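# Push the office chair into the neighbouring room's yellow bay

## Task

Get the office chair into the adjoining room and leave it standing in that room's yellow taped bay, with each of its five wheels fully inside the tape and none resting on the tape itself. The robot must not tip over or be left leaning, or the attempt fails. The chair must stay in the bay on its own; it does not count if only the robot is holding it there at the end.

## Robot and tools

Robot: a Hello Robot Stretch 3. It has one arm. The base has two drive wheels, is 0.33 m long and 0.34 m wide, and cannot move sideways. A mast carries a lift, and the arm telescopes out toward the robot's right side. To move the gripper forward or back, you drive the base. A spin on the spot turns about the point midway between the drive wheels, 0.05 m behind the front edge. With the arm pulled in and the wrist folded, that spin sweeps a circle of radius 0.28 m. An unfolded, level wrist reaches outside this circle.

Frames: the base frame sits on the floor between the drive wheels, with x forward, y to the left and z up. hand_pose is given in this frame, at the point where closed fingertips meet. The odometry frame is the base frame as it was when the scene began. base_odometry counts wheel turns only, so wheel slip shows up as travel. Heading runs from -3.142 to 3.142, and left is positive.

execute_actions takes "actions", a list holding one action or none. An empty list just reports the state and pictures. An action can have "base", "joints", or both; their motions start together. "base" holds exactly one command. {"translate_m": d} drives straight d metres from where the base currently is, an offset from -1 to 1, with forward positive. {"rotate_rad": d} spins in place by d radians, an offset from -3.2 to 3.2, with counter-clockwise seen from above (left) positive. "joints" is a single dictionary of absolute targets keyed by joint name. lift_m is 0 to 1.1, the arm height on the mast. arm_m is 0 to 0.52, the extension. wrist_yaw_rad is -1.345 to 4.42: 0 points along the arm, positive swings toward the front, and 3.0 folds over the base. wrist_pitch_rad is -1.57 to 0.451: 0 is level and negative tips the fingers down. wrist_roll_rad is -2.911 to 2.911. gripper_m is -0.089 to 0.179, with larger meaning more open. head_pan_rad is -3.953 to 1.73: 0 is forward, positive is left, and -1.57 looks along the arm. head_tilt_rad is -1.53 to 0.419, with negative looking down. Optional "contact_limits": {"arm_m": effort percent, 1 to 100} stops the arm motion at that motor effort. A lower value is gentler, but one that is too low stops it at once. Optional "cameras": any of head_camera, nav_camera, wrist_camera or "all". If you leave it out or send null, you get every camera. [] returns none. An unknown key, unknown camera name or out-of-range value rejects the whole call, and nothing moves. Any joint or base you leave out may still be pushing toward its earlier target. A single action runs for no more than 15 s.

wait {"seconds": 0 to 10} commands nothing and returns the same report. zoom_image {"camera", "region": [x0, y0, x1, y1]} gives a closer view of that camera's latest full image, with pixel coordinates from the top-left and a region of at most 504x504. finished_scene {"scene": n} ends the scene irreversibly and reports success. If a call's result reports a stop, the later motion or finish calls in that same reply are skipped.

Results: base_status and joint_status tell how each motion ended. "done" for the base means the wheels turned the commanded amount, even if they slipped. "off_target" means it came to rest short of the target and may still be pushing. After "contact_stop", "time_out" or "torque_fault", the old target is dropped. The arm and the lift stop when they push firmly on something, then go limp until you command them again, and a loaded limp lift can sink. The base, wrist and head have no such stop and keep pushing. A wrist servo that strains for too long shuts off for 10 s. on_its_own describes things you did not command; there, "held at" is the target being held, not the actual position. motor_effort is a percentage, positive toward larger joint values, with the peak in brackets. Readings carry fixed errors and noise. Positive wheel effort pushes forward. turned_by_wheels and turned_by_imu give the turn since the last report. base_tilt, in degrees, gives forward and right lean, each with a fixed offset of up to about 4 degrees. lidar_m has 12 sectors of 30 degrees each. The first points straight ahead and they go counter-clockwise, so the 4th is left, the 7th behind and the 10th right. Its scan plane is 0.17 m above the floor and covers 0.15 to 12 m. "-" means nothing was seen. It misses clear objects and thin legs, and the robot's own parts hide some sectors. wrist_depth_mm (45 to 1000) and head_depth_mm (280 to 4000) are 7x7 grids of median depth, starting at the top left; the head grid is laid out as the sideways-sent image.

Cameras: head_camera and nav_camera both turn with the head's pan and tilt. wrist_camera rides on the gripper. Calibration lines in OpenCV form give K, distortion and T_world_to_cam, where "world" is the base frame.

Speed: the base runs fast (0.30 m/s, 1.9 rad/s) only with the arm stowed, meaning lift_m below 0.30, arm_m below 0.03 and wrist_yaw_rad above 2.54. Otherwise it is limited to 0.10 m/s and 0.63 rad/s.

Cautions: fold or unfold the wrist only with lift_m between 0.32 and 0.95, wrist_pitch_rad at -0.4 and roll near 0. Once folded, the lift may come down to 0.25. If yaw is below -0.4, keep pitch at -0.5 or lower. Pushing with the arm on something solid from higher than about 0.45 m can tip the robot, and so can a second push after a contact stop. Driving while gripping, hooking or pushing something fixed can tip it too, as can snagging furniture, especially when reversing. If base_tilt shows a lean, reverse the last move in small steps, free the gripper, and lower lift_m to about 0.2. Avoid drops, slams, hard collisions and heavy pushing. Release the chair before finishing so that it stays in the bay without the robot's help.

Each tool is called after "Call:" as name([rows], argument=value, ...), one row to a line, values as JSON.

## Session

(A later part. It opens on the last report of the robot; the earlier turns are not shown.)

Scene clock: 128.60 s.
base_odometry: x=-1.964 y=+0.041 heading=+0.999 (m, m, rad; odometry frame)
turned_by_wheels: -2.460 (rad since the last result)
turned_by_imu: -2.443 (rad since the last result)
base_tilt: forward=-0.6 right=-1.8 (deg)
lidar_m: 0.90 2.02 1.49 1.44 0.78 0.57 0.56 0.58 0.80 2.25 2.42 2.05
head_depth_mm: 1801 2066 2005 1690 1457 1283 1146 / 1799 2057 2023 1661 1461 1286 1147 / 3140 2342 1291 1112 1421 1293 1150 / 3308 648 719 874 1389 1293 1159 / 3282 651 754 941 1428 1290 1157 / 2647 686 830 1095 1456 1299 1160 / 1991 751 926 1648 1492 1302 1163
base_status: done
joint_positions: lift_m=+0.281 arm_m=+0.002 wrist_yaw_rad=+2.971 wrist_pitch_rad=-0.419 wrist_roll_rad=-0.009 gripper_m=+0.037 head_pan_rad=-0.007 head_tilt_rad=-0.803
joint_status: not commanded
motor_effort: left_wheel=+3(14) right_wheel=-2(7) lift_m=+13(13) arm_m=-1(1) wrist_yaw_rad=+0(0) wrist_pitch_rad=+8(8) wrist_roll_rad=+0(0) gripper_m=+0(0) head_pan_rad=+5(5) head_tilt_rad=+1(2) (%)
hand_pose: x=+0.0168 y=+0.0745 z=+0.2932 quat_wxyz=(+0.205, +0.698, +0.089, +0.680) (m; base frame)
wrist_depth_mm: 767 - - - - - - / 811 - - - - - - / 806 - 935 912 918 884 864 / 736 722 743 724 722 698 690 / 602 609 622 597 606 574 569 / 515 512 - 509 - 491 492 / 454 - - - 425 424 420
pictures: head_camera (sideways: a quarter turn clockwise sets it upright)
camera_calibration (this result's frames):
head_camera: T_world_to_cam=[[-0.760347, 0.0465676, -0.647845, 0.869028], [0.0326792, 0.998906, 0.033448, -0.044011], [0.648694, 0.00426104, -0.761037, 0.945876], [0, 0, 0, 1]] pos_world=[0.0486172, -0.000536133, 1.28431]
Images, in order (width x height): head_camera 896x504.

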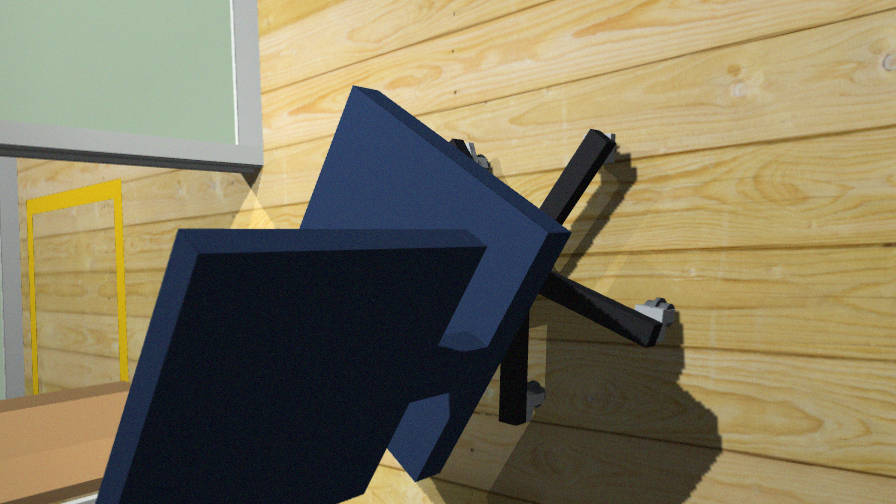

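Call:
execute_actions([
  {"base": {"translate_m": 0.42}, "joints": {"lift_m": 0.23, "head_tilt_rad": -1.15}},
])

Scene clock: 147.83 s.
base_odometry: x=-1.737 y=+0.395 heading=+1.000 (m, m, rad; odometry frame)
turned_by_wheels: +0.000 (rad since the last result)
turned_by_imu: +0.002 (rad since the last result)
base_tilt: forward=-0.5 right=-1.8 (deg)
lidar_m: 0.48 1.66 1.48 1.44 1.37 1.01 0.98 1.02 1.41 2.34 2.17 1.61
head_depth_mm: 1683 1601 1445 1367 1268 1182 1117 / 1696 1607 932 1319 1257 1199 - / 1758 1613 931 843 1236 1201 - / 1768 1609 340 393 797 1199 - / 1778 1017 345 473 1158 1199 - / 1767 1617 357 602 1271 1197 1140 / 1766 372 426 878 1276 1194 1128
base_status: done
joint_positions: lift_m=+0.231 arm_m=+0.002 wrist_yaw_rad=+2.971 wrist_pitch_rad=-0.419 wrist_roll_rad=-0.009 gripper_m=+0.037 head_pan_rad=-0.007 head_tilt_rad=-1.137
joint_status: all done
motor_effort: left_wheel=+3(13) right_wheel=-2(5) lift_m=+13(14) arm_m=-1(1) wrist_yaw_rad=+0(0) wrist_pitch_rad=+8(8) wrist_roll_rad=+0(0) gripper_m=+0(0) head_pan_rad=+5(5) head_tilt_rad=-7(33) (%)
hand_pose: x=+0.0168 y=+0.0745 z=+0.2432 quat_wxyz=(+0.205, +0.698, +0.089, +0.680) (m; base frame)
wrist_depth_mm: - - - - - - - / - - - - - - - / 839 - 808 822 795 792 777 / 656 623 654 639 629 621 551 / 542 534 538 536 537 503 500 / 462 - - - - 335 302 / - - - - 372 318 356
pictures: head_camera (sideways: a quarter turn clockwise sets it upright), nav_camera (sideways: a quarter turn counterclockwise sets it upright), wrist_camera
camera_calibration (this result's frames):
head_camera: T_world_to_cam=[[-0.930709, 0.0476654, -0.362641, 0.498542], [0.0421394, 0.998844, 0.0231379, -0.0306337], [0.363325, 0.0062532, -0.931642, 1.16935], [0, 0, 0, 1]] pos_world=[0.0404331, -0.000477094, 1.27092]
nav_camera: T_world_to_cam=[[0.915579, 0.044964, 0.399617, -0.482085], [0.0309166, -0.998659, 0.0415325, 0.00169832], [0.400949, -0.0256715, -0.915741, 1.14796], [0, 0, 0, 1]] pos_world=[-0.0189382, 0.0528422, 1.24381]
wrist_camera: T_world_to_cam=[[0.992069, -0.124941, -0.0137651, 0.00992728], [-0.0810945, -0.552524, -0.829543, 0.279449], [0.096038, 0.82408, -0.558273, 0.235696], [0, 0, 0, 1]] pos_world=[-0.0098225, -0.0385896, 0.363534]
Images, in order (width x height): head_camera 896x504, nav_camera 672x504, wrist_camera 644x364.

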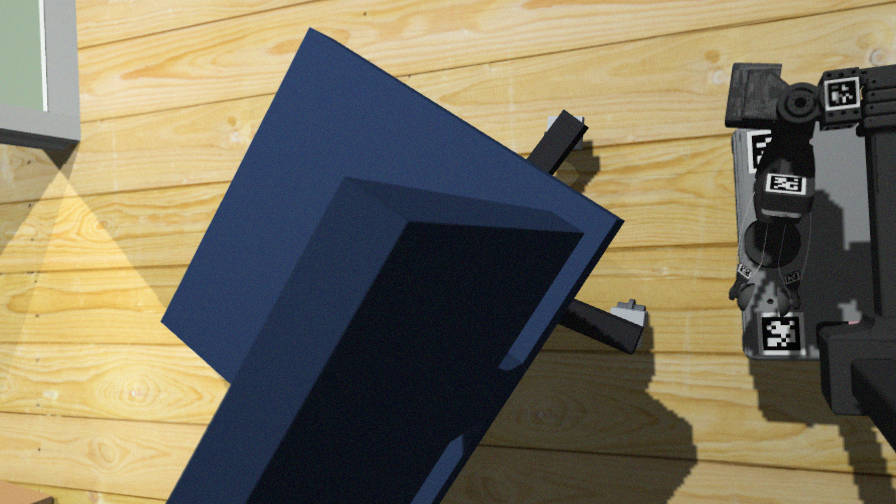

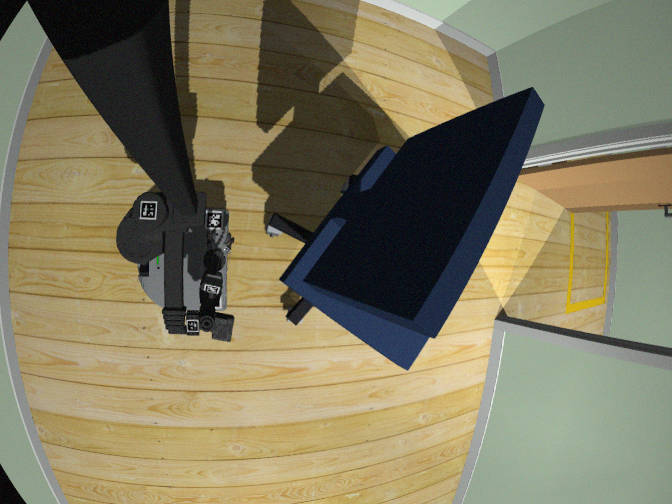

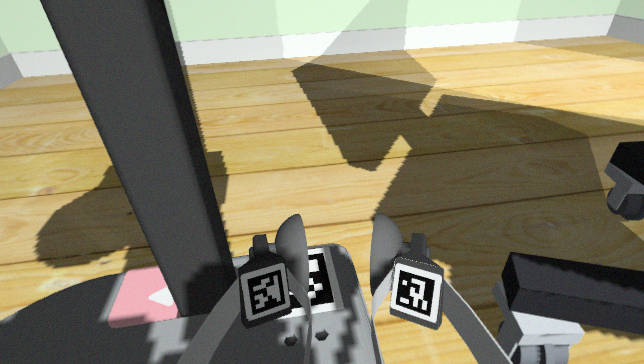

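Call:
execute_actions([
  {"base": {"translate_m": 0.12}, "joints": {"arm_m": 0.036}},
], cameras=[])

Call:
execute_actions([
  {"base": {"translate_m": 0.25}},
])

Scene clock: 153.30 s.
base_odometry: x=-1.672 y=+0.496 heading=+1.000 (m, m, rad; odometry frame)
turned_by_wheels: +0.000 (rad since the last result)
turned_by_imu: +0.001 (rad since the last result)
base_tilt: forward=-0.6 right=-1.8 (deg)
lidar_m: 0.36 1.55 1.49 1.44 1.49 1.13 1.10 1.14 1.57 2.34 2.00 1.47
head_depth_mm: 1584 1609 1472 1320 1265 1192 1126 / 1605 1606 1477 863 1236 1185 - / 1760 1606 931 862 802 1174 - / 1753 1615 935 862 293 480 - / 1769 1619 938 865 299 1172 - / 1768 1611 947 315 406 1189 1140 / 1758 1610 1479 315 1249 1195 1126
base_status: done
joint_positions: lift_m=+0.231 arm_m=+0.036 wrist_yaw_rad=+2.971 wrist_pitch_rad=-0.419 wrist_roll_rad=-0.009 gripper_m=+0.037 head_pan_rad=-0.007 head_tilt_rad=-1.137
joint_status: all done
motor_effort: left_wheel=+3(14) right_wheel=-2(5) lift_m=+13(13) arm_m=+3(2) wrist_yaw_rad=+0(0) wrist_pitch_rad=+8(8) wrist_roll_rad=+0(0) gripper_m=+0(0) head_pan_rad=+4(5) head_tilt_rad=-7(8) (%)
hand_pose: x=+0.0168 y=+0.0405 z=+0.2432 quat_wxyz=(+0.205, +0.698, +0.089, +0.680) (m; base frame)
wrist_depth_mm: - - - - - - - / - - - - - - - / 863 857 823 830 793 780 774 / 664 663 635 634 630 590 475 / 536 551 - 543 526 510 466 / - - - - - 306 299 / - - - - 332 355 290
pictures: none
No camera images: the call's "cameras" was empty. Leave "cameras" out to get every camera's image.

Scene clock: 156.80 s.
base_odometry: x=-1.537 y=+0.706 heading=+1.000 (m, m, rad; odometry frame)
turned_by_wheels: +0.001 (rad since the last result)
turned_by_imu: +0.002 (rad since the last result)
base_tilt: forward=-0.5 right=-1.7 (deg)
lidar_m: 0.31 1.32 1.48 1.43 1.49 1.39 1.34 1.40 1.94 2.34 1.65 1.21
head_depth_mm: 1300 1541 1457 861 1237 1196 1121 / 1415 1557 1475 860 802 1157 - / 1750 1600 925 864 801 768 - / 1756 1597 933 863 802 - - / 1764 1607 946 864 295 1082 - / 1755 1621 1478 862 293 1184 1137 / 1719 1619 1485 318 1242 1195 1122
base_status: done
joint_positions: lift_m=+0.231 arm_m=+0.036 wrist_yaw_rad=+2.971 wrist_pitch_rad=-0.419 wrist_roll_rad=-0.009 gripper_m=+0.037 head_pan_rad=-0.006 head_tilt_rad=-1.140
joint_status: not commanded
on_its_own: left_wheel is at rest, and its effort (+25) is outside its rest range (-18 to +18)
motor_effort: left_wheel=+25(79) right_wheel=+2(14) lift_m=+13(14) arm_m=+3(4) wrist_yaw_rad=+0(0) wrist_pitch_rad=+8(8) wrist_roll_rad=+0(0) gripper_m=+0(0) head_pan_rad=+4(5) head_tilt_rad=-5(8) (%)
hand_pose: x=+0.0168 y=+0.0405 z=+0.2432 quat_wxyz=(+0.205, +0.698, +0.089, +0.680) (m; base frame)
wrist_depth_mm: - - - - - - - / - - - - - - - / 849 851 808 814 797 784 767 / 658 648 632 632 631 615 448 / 542 550 - 548 530 499 426 / - - - - - 426 426 / - - - - 324 278 261
pictures: head_camera (sideways: a quarter turn clockwise sets it upright), nav_camera (sideways: a quarter turn counterclockwise sets it upright), wrist_camera
camera_calibration (this result's frames):
head_camera: T_world_to_cam=[[-0.931923, 0.0470386, -0.359593, 0.494579], [0.0415345, 0.998872, 0.0230222, -0.0304792], [0.36027, 0.00651937, -0.932825, 1.17091], [0, 0, 0, 1]] pos_world=[0.0403319, -0.000453084, 1.2708]
nav_camera: T_world_to_cam=[[0.91685, 0.0455797, 0.396621, -0.478189], [0.0317326, -0.998638, 0.0414089, 0.00185442], [0.397968, -0.02538, -0.917048, 1.14967], [0, 0, 0, 1]] pos_world=[-0.0191641, 0.0528263, 1.24389]
wrist_camera: T_world_to_cam=[[0.992081, -0.124848, -0.0137519, 0.00568594], [-0.0810038, -0.552291, -0.829707, 0.260719], [0.0959919, 0.82425, -0.55803, 0.26367], [0, 0, 0, 1]] pos_world=[-0.00983188, -0.0726275, 0.363535]
Images, in order (width x height): head_camera 896x504, nav_camera 672x504, wrist_camera 644x364.

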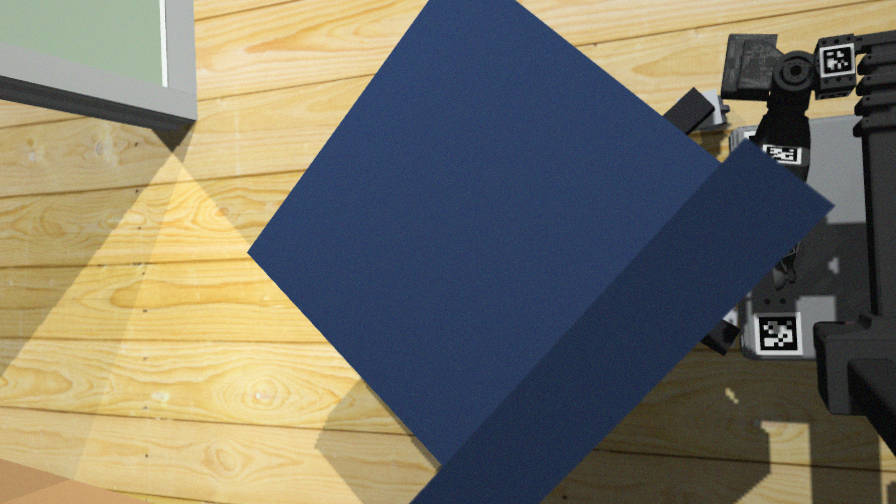

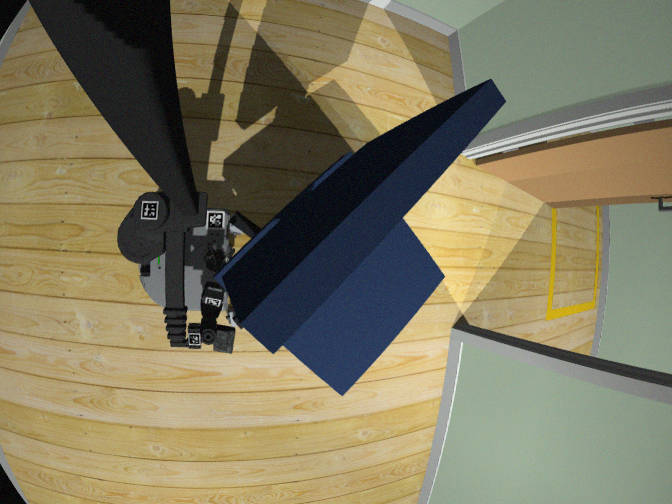

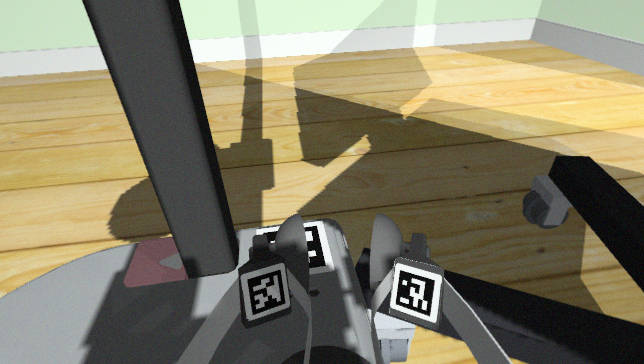

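Call:
execute_actions([
  {"base": {"translate_m": -0.08}, "joints": {"arm_m": 0.0}},
], cameras=[])

Call:
execute_actions([
  {"base": {"rotate_rad": 0.55}},
], cameras=[])

Call:
execute_actions([
  {"base": {"translate_m": -0.22}},
], cameras=[])

Call:
execute_actions([
  {"base": {"rotate_rad": -0.41}},
], cameras=["head_camera"])

Scene clock: 169.70 s.
base_odometry: x=-1.580 y=+0.639 heading=+1.000 (m, m, rad; odometry frame)
turned_by_wheels: +0.000 (rad since the last result)
turned_by_imu: -0.001 (rad since the last result)
base_tilt: forward=-0.7 right=-1.7 (deg)
lidar_m: 0.39 1.39 1.48 1.43 1.49 1.31 1.27 1.32 1.82 2.34 1.77 1.29
head_depth_mm: 1399 1578 1474 878 1265 1188 1116 / 1471 1582 930 859 1132 1182 - / 1756 1600 930 861 778 1184 - / 1753 1615 933 862 301 1180 - / 1761 1600 934 314 499 1181 - / 1774 1611 934 325 1248 1196 1142 / 1729 1611 341 566 1278 1194 1122
base_status: done
joint_positions: lift_m=+0.231 arm_m=+0.002 wrist_yaw_rad=+2.971 wrist_pitch_rad=-0.419 wrist_roll_rad=-0.009 gripper_m=+0.037 head_pan_rad=-0.006 head_tilt_rad=-1.140
joint_status: all done
joint sent to its limit — the command would take arm_m past its lower limit, so that joint was sent only as far as its limit.
motor_effort: left_wheel=+1(20) right_wheel=+0(5) lift_m=+13(13) arm_m=-4(4) wrist_yaw_rad=+0(0) wrist_pitch_rad=+8(8) wrist_roll_rad=+0(0) gripper_m=+1(0) head_pan_rad=+4(4) head_tilt_rad=-5(6) (%)
hand_pose: x=+0.0168 y=+0.0742 z=+0.2432 quat_wxyz=(+0.205, +0.698, +0.089, +0.680) (m; base frame)
wrist_depth_mm: - - - - - - - / - - - - - - - / 869 - 823 799 798 765 765 / 652 645 634 633 628 614 584 / 536 527 538 532 530 510 481 / 465 - - - - 306 429 / - - - - 366 292 271
pictures: none
No camera images: the call's "cameras" was empty. Leave "cameras" out to get every camera's image.

Scene clock: 171.27 s.
base_odometry: x=-1.580 y=+0.639 heading=+1.550 (m, m, rad; odometry frame)
turned_by_wheels: +0.550 (rad since the last result)
turned_by_imu: +0.546 (rad since the last result)
base_tilt: forward=-0.5 right=-1.8 (deg)
lidar_m: 1.39 1.47 1.43 1.50 1.30 1.27 1.33 1.88 2.34 1.72 1.29 0.39
head_depth_mm: 1743 1607 928 863 300 1156 1121 / 1734 1608 928 313 294 760 - / 1600 1598 339 324 413 751 - / 415 374 411 610 1232 1196 - / 422 616 1447 1371 1275 1199 - / 1718 1615 1484 1376 1275 1191 1144 / 1758 1607 1478 1371 1280 1193 1119
base_status: done
joint_positions: lift_m=+0.231 arm_m=+0.002 wrist_yaw_rad=+2.971 wrist_pitch_rad=-0.419 wrist_roll_rad=-0.009 gripper_m=+0.037 head_pan_rad=-0.006 head_tilt_rad=-1.140
joint_status: not commanded
motor_effort: left_wheel=-4(12) right_wheel=+5(10) lift_m=+14(13) arm_m=-4(4) wrist_yaw_rad=+0(0) wrist_pitch_rad=+8(8) wrist_roll_rad=+0(0) gripper_m=+0(0) head_pan_rad=+5(5) head_tilt_rad=-6(6) (%)
hand_pose: x=+0.0168 y=+0.0742 z=+0.2432 quat_wxyz=(+0.205, +0.698, +0.089, +0.680) (m; base frame)
wrist_depth_mm: - - - - - - - / - - - - - - - / 878 - 835 805 793 798 760 / 660 645 649 630 626 615 602 / 534 538 542 538 528 511 496 / 462 - - - - 435 424 / - - - - 375 369 371
pictures: none
No camera images: the call's "cameras" was empty. Leave "cameras" out to get every camera's image.

Scene clock: 173.53 s.
base_odometry: x=-1.585 y=+0.419 heading=+1.550 (m, m, rad; odometry frame)
turned_by_wheels: +0.000 (rad since the last result)
turned_by_imu: -0.001 (rad since the last result)
base_tilt: forward=-0.6 right=-1.7 (deg)
lidar_m: 1.62 1.59 1.55 1.48 1.11 1.08 1.14 1.60 2.23 1.98 1.49 0.59
head_depth_mm: 1758 1008 929 875 1267 1188 1111 / 1748 388 912 863 1232 1197 - / 403 391 492 710 1259 1200 - / 462 576 762 1322 1272 1204 - / 765 1597 1476 1365 1279 1200 - / 1763 1613 1475 1373 1272 1190 1142 / 1762 1609 1488 1365 1276 1196 1123
base_status: done
joint_positions: lift_m=+0.231 arm_m=+0.002 wrist_yaw_rad=+2.971 wrist_pitch_rad=-0.419 wrist_roll_rad=-0.009 gripper_m=+0.037 head_pan_rad=-0.006 head_tilt_rad=-1.140
joint_status: not commanded
motor_effort: left_wheel=-4(14) right_wheel=+5(7) lift_m=+13(14) arm_m=-5(5) wrist_yaw_rad=+0(0) wrist_pitch_rad=+8(8) wrist_roll_rad=+0(0) gripper_m=+0(0) head_pan_rad=+4(4) head_tilt_rad=-5(5) (%)
hand_pose: x=+0.0168 y=+0.0742 z=+0.2432 quat_wxyz=(+0.205, +0.698, +0.089, +0.680) (m; base frame)
wrist_depth_mm: 880 - - - - - - / 943 - - - - - - / 879 - 833 809 788 781 787 / 664 650 644 636 637 617 609 / 538 533 552 533 525 504 507 / 472 - - - - 434 426 / - - - - 375 375 374
pictures: none
No camera images: the call's "cameras" was empty. Leave "cameras" out to get every camera's image.

Scene clock: 174.80 s.
base_odometry: x=-1.585 y=+0.419 heading=+1.140 (m, m, rad; odometry frame)
turned_by_wheels: -0.410 (rad since the last result)
turned_by_imu: -0.407 (rad since the last result)
base_tilt: forward=-0.6 right=-1.8 (deg)
lidar_m: 0.59 1.61 1.56 1.55 1.34 1.09 1.08 1.19 1.84 2.22 1.80 1.45
head_depth_mm: 1538 1592 1436 1363 1267 1186 1118 / 1716 1596 935 1354 1268 1191 - / 1753 1011 932 1212 1244 1203 - / 1756 1013 933 874 1266 1204 - / 1753 1004 512 698 1260 1203 - / 1771 379 519 1342 1257 1189 1142 / 405 446 934 1373 1275 1195 1127
base_status: done
joint_positions: lift_m=+0.231 arm_m=+0.002 wrist_yaw_rad=+2.971 wrist_pitch_rad=-0.419 wrist_roll_rad=-0.009 gripper_m=+0.037 head_pan_rad=-0.006 head_tilt_rad=-1.140
joint_status: not commanded
motor_effort: left_wheel=+4(12) right_wheel=-3(7) lift_m=+14(13) arm_m=-5(5) wrist_yaw_rad=+0(0) wrist_pitch_rad=+8(8) wrist_roll_rad=+0(0) gripper_m=+0(1) head_pan_rad=+5(4) head_tilt_rad=-5(5) (%)
hand_pose: x=+0.0168 y=+0.0742 z=+0.2432 quat_wxyz=(+0.205, +0.698, +0.089, +0.680) (m; base frame)
wrist_depth_mm: - - - - - - - / - - - - - - - / 865 - 837 814 804 785 759 / 666 640 643 633 618 606 607 / 534 530 542 535 530 509 388 / 464 - - - - 436 403 / - - - - 374 373 369
pictures: head_camera (sideways: a quarter turn clockwise sets it upright)
camera_calibration (this result's frames):
head_camera: T_world_to_cam=[[-0.931922, 0.0470402, -0.359594, 0.494581], [0.0415362, 0.998872, 0.0230222, -0.0304793], [0.360272, 0.00651874, -0.932825, 1.17091], [0, 0, 0, 1]] pos_world=[0.040332, -0.000453144, 1.2708]
Images, in order (width x height): head_camera 896x504.

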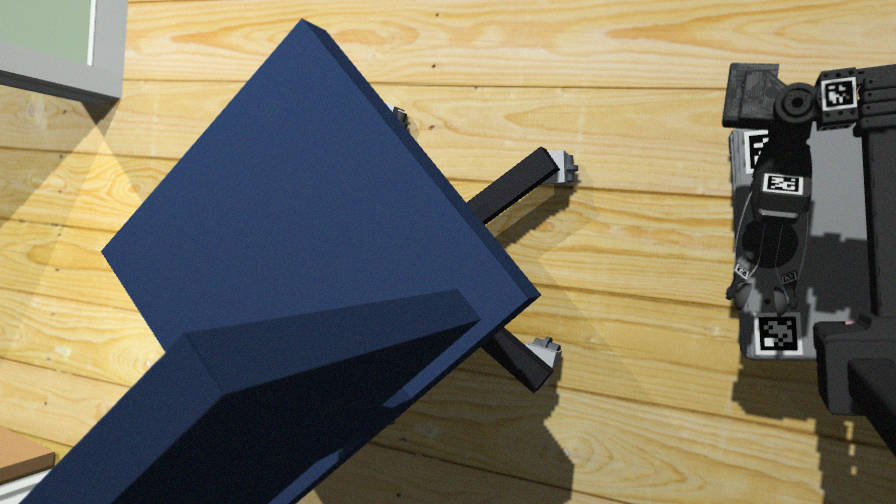

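Call:
execute_actions([
  {"base": {"translate_m": 0.22}, "joints": {"arm_m": 0.036}},
], cameras=[])

Call:
execute_actions([
  {"base": {"translate_m": 0.45}},
], cameras=["head_camera", "nav_camera"])

Scene clock: 182.30 s.
base_odometry: x=-1.493 y=+0.619 heading=+1.140 (m, m, rad; odometry frame)
turned_by_wheels: +0.000 (rad since the last result)
turned_by_imu: +0.001 (rad since the last result)
base_tilt: forward=-0.6 right=-1.7 (deg)
lidar_m: 0.36 1.40 1.52 1.51 1.61 1.31 1.30 1.43 2.21 2.26 1.52 1.24
head_depth_mm: 1320 1538 1477 868 1268 1191 1120 / 1757 1591 1471 860 1230 1199 - / 1763 1596 934 861 811 1180 - / 1769 1605 930 860 803 772 - / 1755 1609 930 866 806 536 - / 1754 1613 1468 868 293 1168 1137 / 1595 1620 1481 319 302 1191 1119
base_status: done
joint_positions: lift_m=+0.231 arm_m=+0.036 wrist_yaw_rad=+2.971 wrist_pitch_rad=-0.419 wrist_roll_rad=-0.009 gripper_m=+0.037 head_pan_rad=-0.006 head_tilt_rad=-1.140
joint_status: all done
motor_effort: left_wheel=+3(14) right_wheel=-1(6) lift_m=+13(13) arm_m=+3(4) wrist_yaw_rad=-1(0) wrist_pitch_rad=+8(8) wrist_roll_rad=+0(0) gripper_m=+0(0) head_pan_rad=+5(4) head_tilt_rad=-6(6) (%)
hand_pose: x=+0.0168 y=+0.0405 z=+0.2432 quat_wxyz=(+0.205, +0.698, +0.089, +0.680) (m; base frame)
wrist_depth_mm: - - - - - - - / - - - - - - - / 861 844 834 807 797 795 764 / 660 656 641 644 627 613 512 / 534 554 - 543 376 357 504 / - - - - - 406 311 / - - - - 379 379 362
pictures: none
No camera images: the call's "cameras" was empty. Leave "cameras" out to get every camera's image.

Scene clock: 187.77 s.
base_odometry: x=-1.305 y=+1.028 heading=+1.141 (m, m, rad; odometry frame)
turned_by_wheels: +0.000 (rad since the last result)
turned_by_imu: -0.252 (rad since the last result)
base_tilt: forward=-0.6 right=-1.8 (deg)
lidar_m: 0.84 0.27 0.27 1.54 1.56 1.83 1.71 1.74 2.22 2.24 1.30 0.88
head_depth_mm: 940 1165 1439 1366 1267 1199 1122 / 923 1147 1424 1366 1267 1196 - / 933 1148 1422 1371 1271 1198 - / 1765 1599 1482 881 812 750 391 / 1761 1606 1472 861 804 752 473 / 1754 1609 1487 866 804 751 438 / 1767 1619 1474 869 807 756 544
base_status: done
joint_positions: lift_m=+0.231 arm_m=+0.036 wrist_yaw_rad=+2.971 wrist_pitch_rad=-0.418 wrist_roll_rad=-0.009 gripper_m=+0.037 head_pan_rad=-0.006 head_tilt_rad=-1.140
joint_status: not commanded
motor_effort: left_wheel=+18(61) right_wheel=-1(62) lift_m=+14(13) arm_m=+2(4) wrist_yaw_rad=+0(0) wrist_pitch_rad=+8(8) wrist_roll_rad=+0(0) gripper_m=+0(0) head_pan_rad=+4(4) head_tilt_rad=-6(6) (%)
hand_pose: x=+0.0168 y=+0.0406 z=+0.2434 quat_wxyz=(+0.205, +0.698, +0.088, +0.680) (m; base frame)
wrist_depth_mm: - - - - - 278 891 / - - - - - 299 937 / 845 856 810 776 787 337 767 / 652 652 643 624 461 379 615 / 540 549 - 395 378 360 353 / - - - - - 324 401 / - - - - 379 279 371
pictures: head_camera (sideways: a quarter turn clockwise sets it upright), nav_camera (sideways: a quarter turn counterclockwise sets it upright)
camera_calibration (this result's frames):
head_camera: T_world_to_cam=[[-0.931915, 0.0469344, -0.359627, 0.494624], [0.041422, 0.998876, 0.0230235, -0.0304802], [0.360304, 0.00655943, -0.932812, 1.17089], [0, 0, 0, 1]] pos_world=[0.0403331, -0.000449265, 1.2708]
nav_camera: T_world_to_cam=[[0.916831, 0.0456823, 0.396654, -0.478233], [0.0318427, -0.998635, 0.0414103, 0.00185193], [0.398005, -0.0253357, -0.917034, 1.14965], [0, 0, 0, 1]] pos_world=[-0.0191678, 0.0528235, 1.24389]
Images, in order (width x height): head_camera 896x504, nav_camera 672x504.

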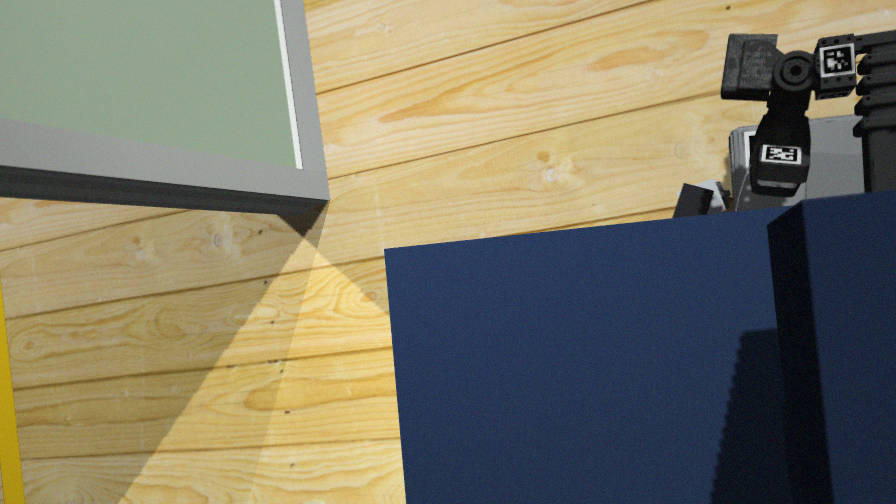

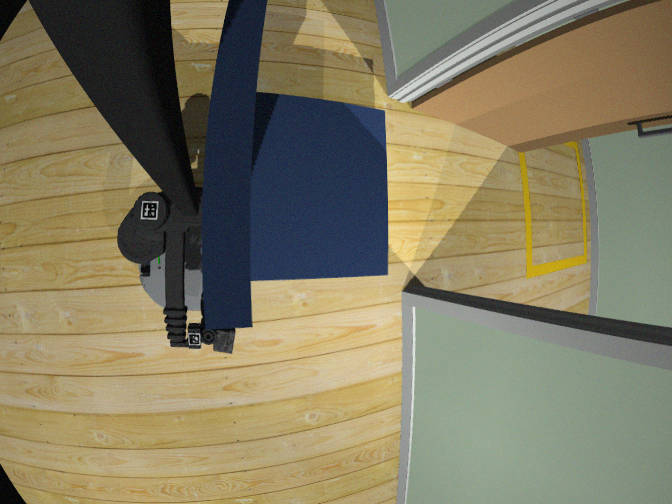

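Call:
execute_actions([
  {"base": {"translate_m": -0.35}, "joints": {"arm_m": 0.002, "head_pan_rad": 0.3, "head_tilt_rad": -1.0}},
], cameras=["head_camera", "nav_camera"])

Scene clock: 211.30 s.
base_odometry: x=-1.451 y=+0.709 heading=+1.141 (m, m, rad; odometry frame)
turned_by_wheels: +0.000 (rad since the last result)
turned_by_imu: -0.002 (rad since the last result)
base_tilt: forward=-0.5 right=-1.8 (deg)
lidar_m: 1.18 0.58 1.52 1.50 1.53 1.46 1.36 1.38 1.76 2.26 1.87 1.25
head_depth_mm: 2111 1505 1562 1456 1324 1204 1111 / 2150 1860 415 1412 1306 1210 1114 / 2139 1865 427 554 842 1214 1115 / 2165 1871 441 577 866 1214 1128 / 2013 1877 455 602 891 1183 1148 / 1641 1630 471 630 1278 1219 1121 / 1404 438 487 663 1298 1218 1120
base_status: done
joint_positions: lift_m=+0.231 arm_m=+0.002 wrist_yaw_rad=+2.971 wrist_pitch_rad=-0.418 wrist_roll_rad=-0.009 gripper_m=+0.037 head_pan_rad=+0.293 head_tilt_rad=-1.000
joint_status: all done
motor_effort: left_wheel=+2(13) right_wheel=+1(5) lift_m=+14(14) arm_m=-5(3) wrist_yaw_rad=+0(0) wrist_pitch_rad=+8(8) wrist_roll_rad=+0(0) gripper_m=+0(1) head_pan_rad=+5(38) head_tilt_rad=+1(18) (%)
hand_pose: x=+0.0168 y=+0.0737 z=+0.2434 quat_wxyz=(+0.205, +0.698, +0.088, +0.680) (m; base frame)
wrist_depth_mm: - - - - - - - / - - - - - - - / 884 - 855 808 796 694 698 / 655 639 634 637 617 614 528 / 544 534 539 528 525 385 397 / 469 - - - - 416 430 / - - - - 377 367 368
pictures: head_camera (sideways: a quarter turn clockwise sets it upright), nav_camera (sideways: a quarter turn counterclockwise sets it upright)
camera_calibration (this result's frames):
head_camera: T_world_to_cam=[[-0.847871, -0.212517, -0.485749, 0.658384], [-0.25795, 0.965761, 0.027725, -0.0347795], [0.463225, 0.148806, -0.873659, 1.09342], [0, 0, 0, 1]] pos_world=[0.0427552, 0.0107996, 1.27605]
nav_camera: T_world_to_cam=[[0.801399, 0.295143, 0.520241, -0.638509], [0.318636, -0.946747, 0.0462696, -0.00623172], [0.506193, 0.128687, -0.852765, 1.06549], [0, 0, 0, 1]] pos_world=[-0.0256554, 0.0454372, 1.24108]
Images, in order (width x height): head_camera 896x504, nav_camera 672x504.

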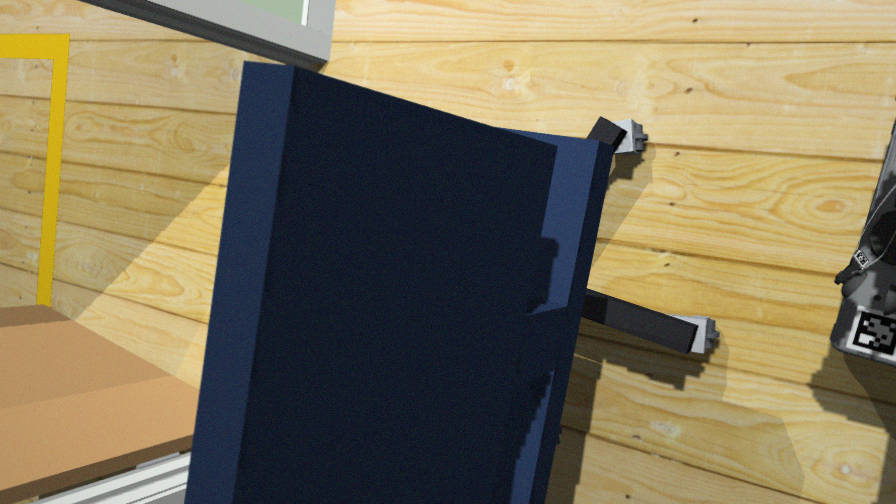

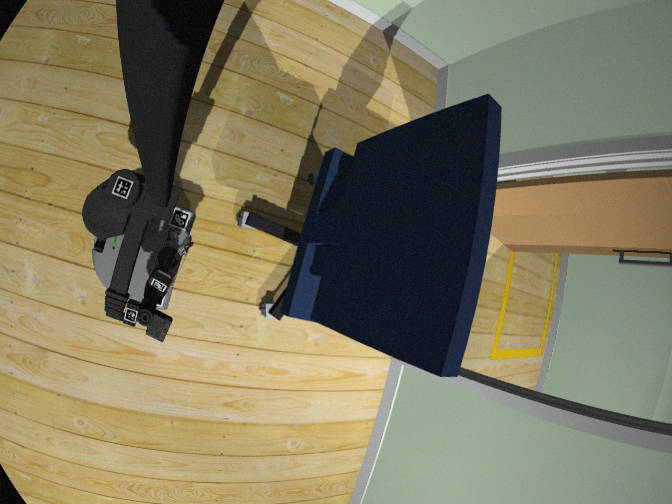

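Call:
execute_actions([
  {"base": {"rotate_rad": 1.81}},
], cameras=[])

Call:
execute_actions([
  {"base": {"translate_m": 0.36}},
], cameras=[])

Call:
execute_actions([
  {"base": {"rotate_rad": -1.72}, "joints": {"head_pan_rad": -0.4, "head_tilt_rad": -1.0}},
], cameras=[])

Call:
execute_actions([
  {"joints": {"lift_m": 0.40}},
], cameras=[])

Call:
execute_actions([
  {"joints": {"wrist_yaw_rad": 1.57, "gripper_m": 0.12}},
], cameras=[])

Call:
execute_actions([
  {"joints": {"wrist_pitch_rad": 0.0}},
])

Scene clock: 229.27 s.
base_odometry: x=-1.451 y=+0.709 heading=+2.951 (m, m, rad; odometry frame)
turned_by_wheels: +1.810 (rad since the last result)
turned_by_imu: +1.795 (rad since the last result)
base_tilt: forward=-0.6 right=-1.8 (deg)
lidar_m: 1.50 1.64 1.37 1.36 1.47 2.26 2.27 1.48 1.19 0.58 1.35 1.52
head_depth_mm: 1431 1669 1643 1463 1329 1207 1088 / 1490 1732 1636 1467 1321 1218 1113 / 1551 1770 1642 1469 1332 1211 1111 / 1611 1808 1642 1470 1334 1215 1129 / 1692 1855 1642 1468 1331 1217 1147 / 1769 1869 1648 1473 1337 1217 1122 / 1850 1875 1653 1479 1336 1220 1122
base_status: done
joint_positions: lift_m=+0.231 arm_m=+0.002 wrist_yaw_rad=+2.971 wrist_pitch_rad=-0.418 wrist_roll_rad=-0.009 gripper_m=+0.037 head_pan_rad=+0.293 head_tilt_rad=-1.000
joint_status: not commanded
motor_effort: left_wheel=-4(12) right_wheel=+5(11) lift_m=+13(13) arm_m=-5(4) wrist_yaw_rad=+0(0) wrist_pitch_rad=+8(8) wrist_roll_rad=+1(1) gripper_m=+0(0) head_pan_rad=+4(4) head_tilt_rad=+0(0) (%)
hand_pose: x=+0.0168 y=+0.0737 z=+0.2434 quat_wxyz=(+0.205, +0.698, +0.088, +0.680) (m; base frame)
wrist_depth_mm: - - - - - - - / - - - - - - - / 854 - 813 816 791 786 773 / 659 632 643 629 623 616 605 / 542 537 545 536 535 512 504 / 467 - - - - 427 430 / - - - - 377 374 369
pictures: none
No camera images: the call's "cameras" was empty. Leave "cameras" out to get every camera's image.

Scene clock: 232.13 s.
base_odometry: x=-1.805 y=+0.778 heading=+2.951 (m, m, rad; odometry frame)
turned_by_wheels: +0.000 (rad since the last result)
turned_by_imu: +0.002 (rad since the last result)
base_tilt: forward=-0.6 right=-1.7 (deg)
lidar_m: 1.14 1.25 1.32 1.31 1.42 2.18 2.63 1.54 0.63 1.25 1.33 1.16
head_depth_mm: 1082 1257 1506 1462 1316 1209 1118 / 1127 1320 1553 1470 1316 1212 1117 / 1170 1380 1585 1469 1327 1205 1116 / 1221 1456 1623 1465 1327 1216 1131 / 1274 1522 1652 1478 1337 1216 1142 / 1324 1625 1649 1480 1330 1215 1121 / 1400 1717 1655 1474 1339 1224 1120
base_status: done
joint_positions: lift_m=+0.231 arm_m=+0.002 wrist_yaw_rad=+2.971 wrist_pitch_rad=-0.418 wrist_roll_rad=-0.009 gripper_m=+0.037 head_pan_rad=+0.293 head_tilt_rad=-1.000
joint_status: not commanded
motor_effort: left_wheel=-5(11) right_wheel=+5(10) lift_m=+14(14) arm_m=-5(5) wrist_yaw_rad=+0(0) wrist_pitch_rad=+8(8) wrist_roll_rad=+0(0) gripper_m=+0(0) head_pan_rad=+4(5) head_tilt_rad=+0(0) (%)
hand_pose: x=+0.0168 y=+0.0737 z=+0.2434 quat_wxyz=(+0.205, +0.698, +0.088, +0.680) (m; base frame)
wrist_depth_mm: - - - - - - - / - - - - - - - / 867 - 823 809 792 786 786 / 659 645 635 644 629 614 606 / 534 534 537 539 523 512 499 / 466 - - - - 424 425 / - - - - 373 376 369
pictures: none
No camera images: the call's "cameras" was empty. Leave "cameras" out to get every camera's image.

Scene clock: 234.47 s.
base_odometry: x=-1.805 y=+0.778 heading=+1.231 (m, m, rad; odometry frame)
turned_by_wheels: -1.720 (rad since the last result)
turned_by_imu: -1.707 (rad since the last result)
base_tilt: forward=-0.6 right=-1.7 (deg)
lidar_m: 1.28 1.25 1.19 1.14 1.18 1.36 1.31 1.35 1.83 2.63 1.75 0.64
head_depth_mm: 498 549 755 1457 1323 1208 1113 / 1386 519 656 943 1325 1211 - / 1350 491 612 903 1335 1215 1143 / 1426 466 574 748 1272 1202 1131 / 2159 456 540 692 1288 1211 1116 / 2167 446 511 645 886 1220 1121 / 2167 439 483 640 1338 1218 1122
base_status: done
joint_positions: lift_m=+0.231 arm_m=+0.002 wrist_yaw_rad=+2.971 wrist_pitch_rad=-0.418 wrist_roll_rad=-0.009 gripper_m=+0.037 head_pan_rad=-0.393 head_tilt_rad=-1.000
joint_status: all done
motor_effort: left_wheel=+4(14) right_wheel=-1(6) lift_m=+13(14) arm_m=-4(5) wrist_yaw_rad=+0(0) wrist_pitch_rad=+8(8) wrist_roll_rad=+0(0) gripper_m=+0(0) head_pan_rad=-5(58) head_tilt_rad=+0(0) (%)
hand_pose: x=+0.0168 y=+0.0738 z=+0.2434 quat_wxyz=(+0.205, +0.698, +0.088, +0.680) (m; base frame)
wrist_depth_mm: 948 - - - - - - / - - - - - - - / 885 - 823 815 820 794 761 / 658 640 642 632 630 608 609 / 541 530 539 530 525 504 499 / 470 - - - - 427 422 / - - - - 375 371 369
pictures: none
No camera images: the call's "cameras" was empty. Leave "cameras" out to get every camera's image.

Scene clock: 236.83 s.
base_odometry: x=-1.805 y=+0.778 heading=+1.231 (m, m, rad; odometry frame)
turned_by_wheels: +0.000 (rad since the last result)
turned_by_imu: +0.000 (rad since the last result)
base_tilt: forward=-0.6 right=-1.8 (deg)
lidar_m: 1.28 1.25 1.19 1.15 1.18 1.36 1.31 1.35 1.84 2.63 1.75 0.64
head_depth_mm: 499 551 754 1465 1322 1213 1113 / 1386 519 656 939 1326 1212 - / 1354 491 613 902 1331 1206 1143 / 1417 466 574 748 1285 1199 1131 / 2158 455 540 689 1283 1207 1120 / 2146 446 512 644 887 1214 1122 / 2185 439 484 642 1339 1219 1124
base_status: not commanded
joint_positions: lift_m=+0.399 arm_m=+0.002 wrist_yaw_rad=+2.971 wrist_pitch_rad=-0.418 wrist_roll_rad=-0.009 gripper_m=+0.037 head_pan_rad=-0.393 head_tilt_rad=-1.000
joint_status: all done
motor_effort: left_wheel=+3(3) right_wheel=-2(2) lift_m=+47(50) arm_m=-4(4) wrist_yaw_rad=+0(0) wrist_pitch_rad=+8(8) wrist_roll_rad=+0(0) gripper_m=+0(0) head_pan_rad=-4(4) head_tilt_rad=+1(1) (%)
hand_pose: x=+0.0168 y=+0.0738 z=+0.4119 quat_wxyz=(+0.205, +0.698, +0.088, +0.680) (m; base frame)
wrist_depth_mm: 948 - - - - - - / - - - - - - - / - - - - - - - / 948 926 933 930 900 884 880 / 779 787 772 754 762 729 720 / 654 656 - 637 - 620 619 / 568 554 - 552 551 545 541
pictures: none
No camera images: the call's "cameras" was empty. Leave "cameras" out to get every camera's image.

Scene clock: 238.53 s.
base_odometry: x=-1.805 y=+0.778 heading=+1.231 (m, m, rad; odometry frame)
turned_by_wheels: +0.000 (rad since the last result)
turned_by_imu: +0.000 (rad since the last result)
base_tilt: forward=-0.5 right=-1.7 (deg)
lidar_m: 1.28 1.26 1.19 1.14 1.18 1.36 1.31 1.36 1.84 2.63 1.75 0.64
head_depth_mm: 498 550 753 1465 1323 1210 1136 / 1388 519 656 942 1328 1208 - / 1346 491 614 900 1323 1213 1132 / 1422 467 574 748 1281 1198 1129 / 2142 456 541 690 1282 1213 1117 / 2159 446 511 643 884 1222 1120 / 2179 439 485 641 1338 1222 1120
base_status: not commanded
joint_positions: lift_m=+0.399 arm_m=+0.002 wrist_yaw_rad=+1.572 wrist_pitch_rad=-0.418 wrist_roll_rad=-0.009 gripper_m=+0.120 head_pan_rad=-0.393 head_tilt_rad=-1.000
joint_status: all done
motor_effort: left_wheel=+4(3) right_wheel=-2(2) lift_m=+47(48) arm_m=-5(4) wrist_yaw_rad=-2(4) wrist_pitch_rad=+8(8) wrist_roll_rad=+0(0) gripper_m=+1(91) head_pan_rad=-5(5) head_tilt_rad=+0(1) (%)
hand_pose: x=+0.2030 y=-0.1473 z=+0.4119 quat_wxyz=(+0.595, +0.591, -0.382, +0.388) (m; base frame)
wrist_depth_mm: - - 358 288 284 312 299 / - 317 307 302 300 296 292 / - - - - - - - / 952 945 939 787 825 889 874 / 781 762 721 653 647 769 729 / 661 671 647 606 626 - 615 / 571 554 565 541 551 543 534
pictures: none
No camera images: the call's "cameras" was empty. Leave "cameras" out to get every camera's image.

Scene clock: 239.57 s.
base_odometry: x=-1.805 y=+0.778 heading=+1.231 (m, m, rad; odometry frame)
turned_by_wheels: +0.000 (rad since the last result)
turned_by_imu: +0.000 (rad since the last result)
base_tilt: forward=-0.6 right=-1.7 (deg)
lidar_m: 1.28 1.25 1.19 1.14 1.18 1.36 1.30 1.35 1.84 2.63 1.74 0.63
head_depth_mm: 499 551 758 1466 1319 1212 1141 / 1386 518 655 942 1326 1225 - / 1349 491 614 902 1331 1224 1136 / 1425 466 574 748 1277 1201 1131 / 2152 455 541 691 1274 1219 1116 / 2152 446 511 644 887 1222 1122 / 2164 438 484 642 1341 1222 1121
base_status: not commanded
joint_positions: lift_m=+0.399 arm_m=+0.002 wrist_yaw_rad=+1.572 wrist_pitch_rad=-0.024 wrist_roll_rad=-0.009 gripper_m=+0.120 head_pan_rad=-0.393 head_tilt_rad=-1.000
joint_status: all done
motor_effort: left_wheel=+4(3) right_wheel=-2(1) lift_m=+47(47) arm_m=-5(4) wrist_yaw_rad=-1(2) wrist_pitch_rad=+11(10) wrist_roll_rad=+0(0) gripper_m=+0(1) head_pan_rad=-5(5) head_tilt_rad=+0(1) (%)
hand_pose: x=+0.2342 y=-0.1472 z=+0.5078 quat_wxyz=(+0.508, +0.504, -0.491, +0.496) (m; base frame)
wrist_depth_mm: - 298 294 288 287 278 275 / - 319 303 297 292 289 283 / - - - - 305 - - / - - 516 391 315 490 - / - - 337 328 321 316 313 / - - - 576 - - 981 / 886 842 866 770 771 810 817
pictures: head_camera (sideways: a quarter turn clockwise sets it upright), nav_camera (sideways: a quarter turn counterclockwise sets it upright), wrist_camera
camera_calibration (this result's frames):
head_camera: T_world_to_cam=[[-0.79055, 0.372662, -0.485956, 0.658304], [0.412232, 0.910657, 0.0277325, -0.0388775], [0.452874, -0.178403, -0.873543, 1.09333], [0, 0, 0, 1]] pos_world=[0.0413087, -0.0148679, 1.27606]
nav_camera: T_world_to_cam=[[0.80693, -0.279288, 0.520444, -0.638806], [-0.353249, -0.934384, 0.0462771, -0.00214304], [0.47337, -0.221188, -0.852641, 1.06552], [0, 0, 0, 1]] pos_world=[0.0103283, 0.0552682, 1.24107]
wrist_camera: T_world_to_cam=[[0.0482093, -0.998826, 0.00471255, -0.146771], [-0.195664, -0.0140703, -0.98057, 0.576905], [0.979485, 0.0463505, -0.196112, 0.0399171], [0, 0, 0, 1]] pos_world=[0.0808569, -0.140331, 0.574216]
Images, in order (width x height): head_camera 896x504, nav_camera 672x504, wrist_camera 644x364.

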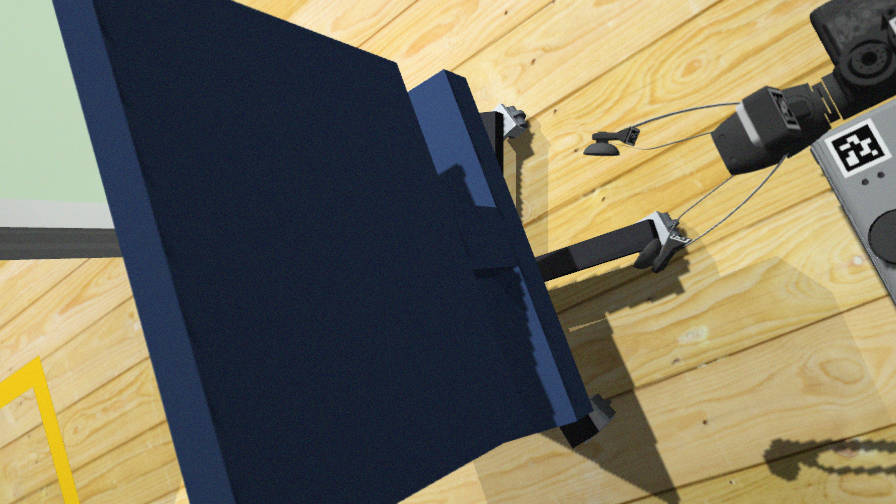

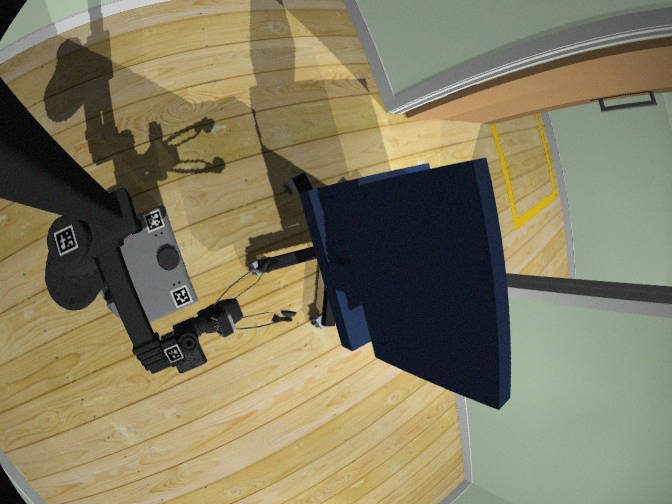

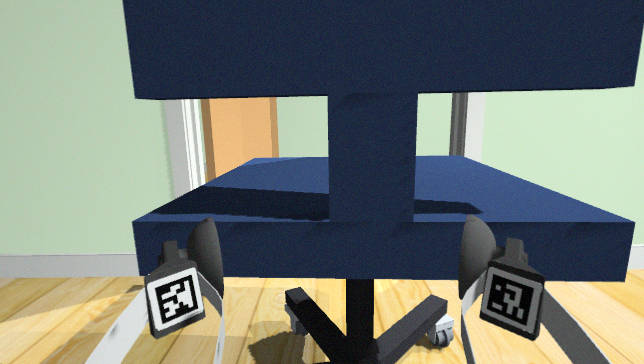

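Call:
execute_actions([
  {"base": {"translate_m": 0.1}, "joints": {"lift_m": 0.428, "arm_m": 0.028, "gripper_m": 0.15}},
], cameras=["wrist_camera"])

Scene clock: 247.07 s.
base_odometry: x=-1.771 y=+0.872 heading=+1.231 (m, m, rad; odometry frame)
turned_by_wheels: +0.000 (rad since the last result)
turned_by_imu: +0.001 (rad since the last result)
base_tilt: forward=-0.6 right=-1.7 (deg)
lidar_m: 1.23 1.15 1.19 1.14 1.19 1.46 1.41 1.46 1.98 2.63 1.60 0.54
head_depth_mm: 1426 436 508 708 1310 1208 1140 / 1347 1463 471 641 1278 1239 1115 / 1277 1446 439 584 875 1197 1142 / 2090 1802 413 537 831 1201 1130 / 2162 1875 401 497 692 1218 1120 / 2162 1865 392 462 638 1205 1123 / 2165 1871 386 432 1316 1219 1126
base_status: done
joint_positions: lift_m=+0.427 arm_m=+0.028 wrist_yaw_rad=+1.571 wrist_pitch_rad=-0.022 wrist_roll_rad=-0.009 gripper_m=+0.150 head_pan_rad=-0.393 head_tilt_rad=-1.000
joint_status: all done
motor_effort: left_wheel=+3(10) right_wheel=-3(2) lift_m=+47(48) arm_m=+4(3) wrist_yaw_rad=-1(1) wrist_pitch_rad=+10(11) wrist_roll_rad=+0(0) gripper_m=+0(90) head_pan_rad=-5(4) head_tilt_rad=+0(0) (%)
hand_pose: x=+0.2343 y=-0.1725 z=+0.5362 quat_wxyz=(+0.508, +0.503, -0.492, +0.497) (m; base frame)
wrist_depth_mm: 207 202 200 196 192 190 185 / 212 208 204 201 198 194 191 / - 214 211 208 204 - - / - - - 214 213 - - / - - 377 222 311 377 - / - - 264 230 232 256 261 / 252 249 242 236 234 228 226
pictures: wrist_camera
camera_calibration (this result's frames):
wrist_camera: T_world_to_cam=[[0.0476334, -0.998853, 0.00478931, -0.172077], [-0.194074, -0.0139582, -0.980888, 0.60423], [0.97983, 0.0457936, -0.194516, 0.0455795], [0, 0, 0, 1]] pos_world=[0.0808017, -0.165533, 0.602372]
Images, in order (width x height): wrist_camera 644x364.

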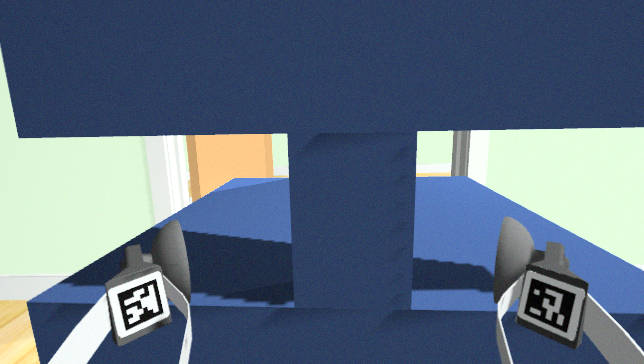

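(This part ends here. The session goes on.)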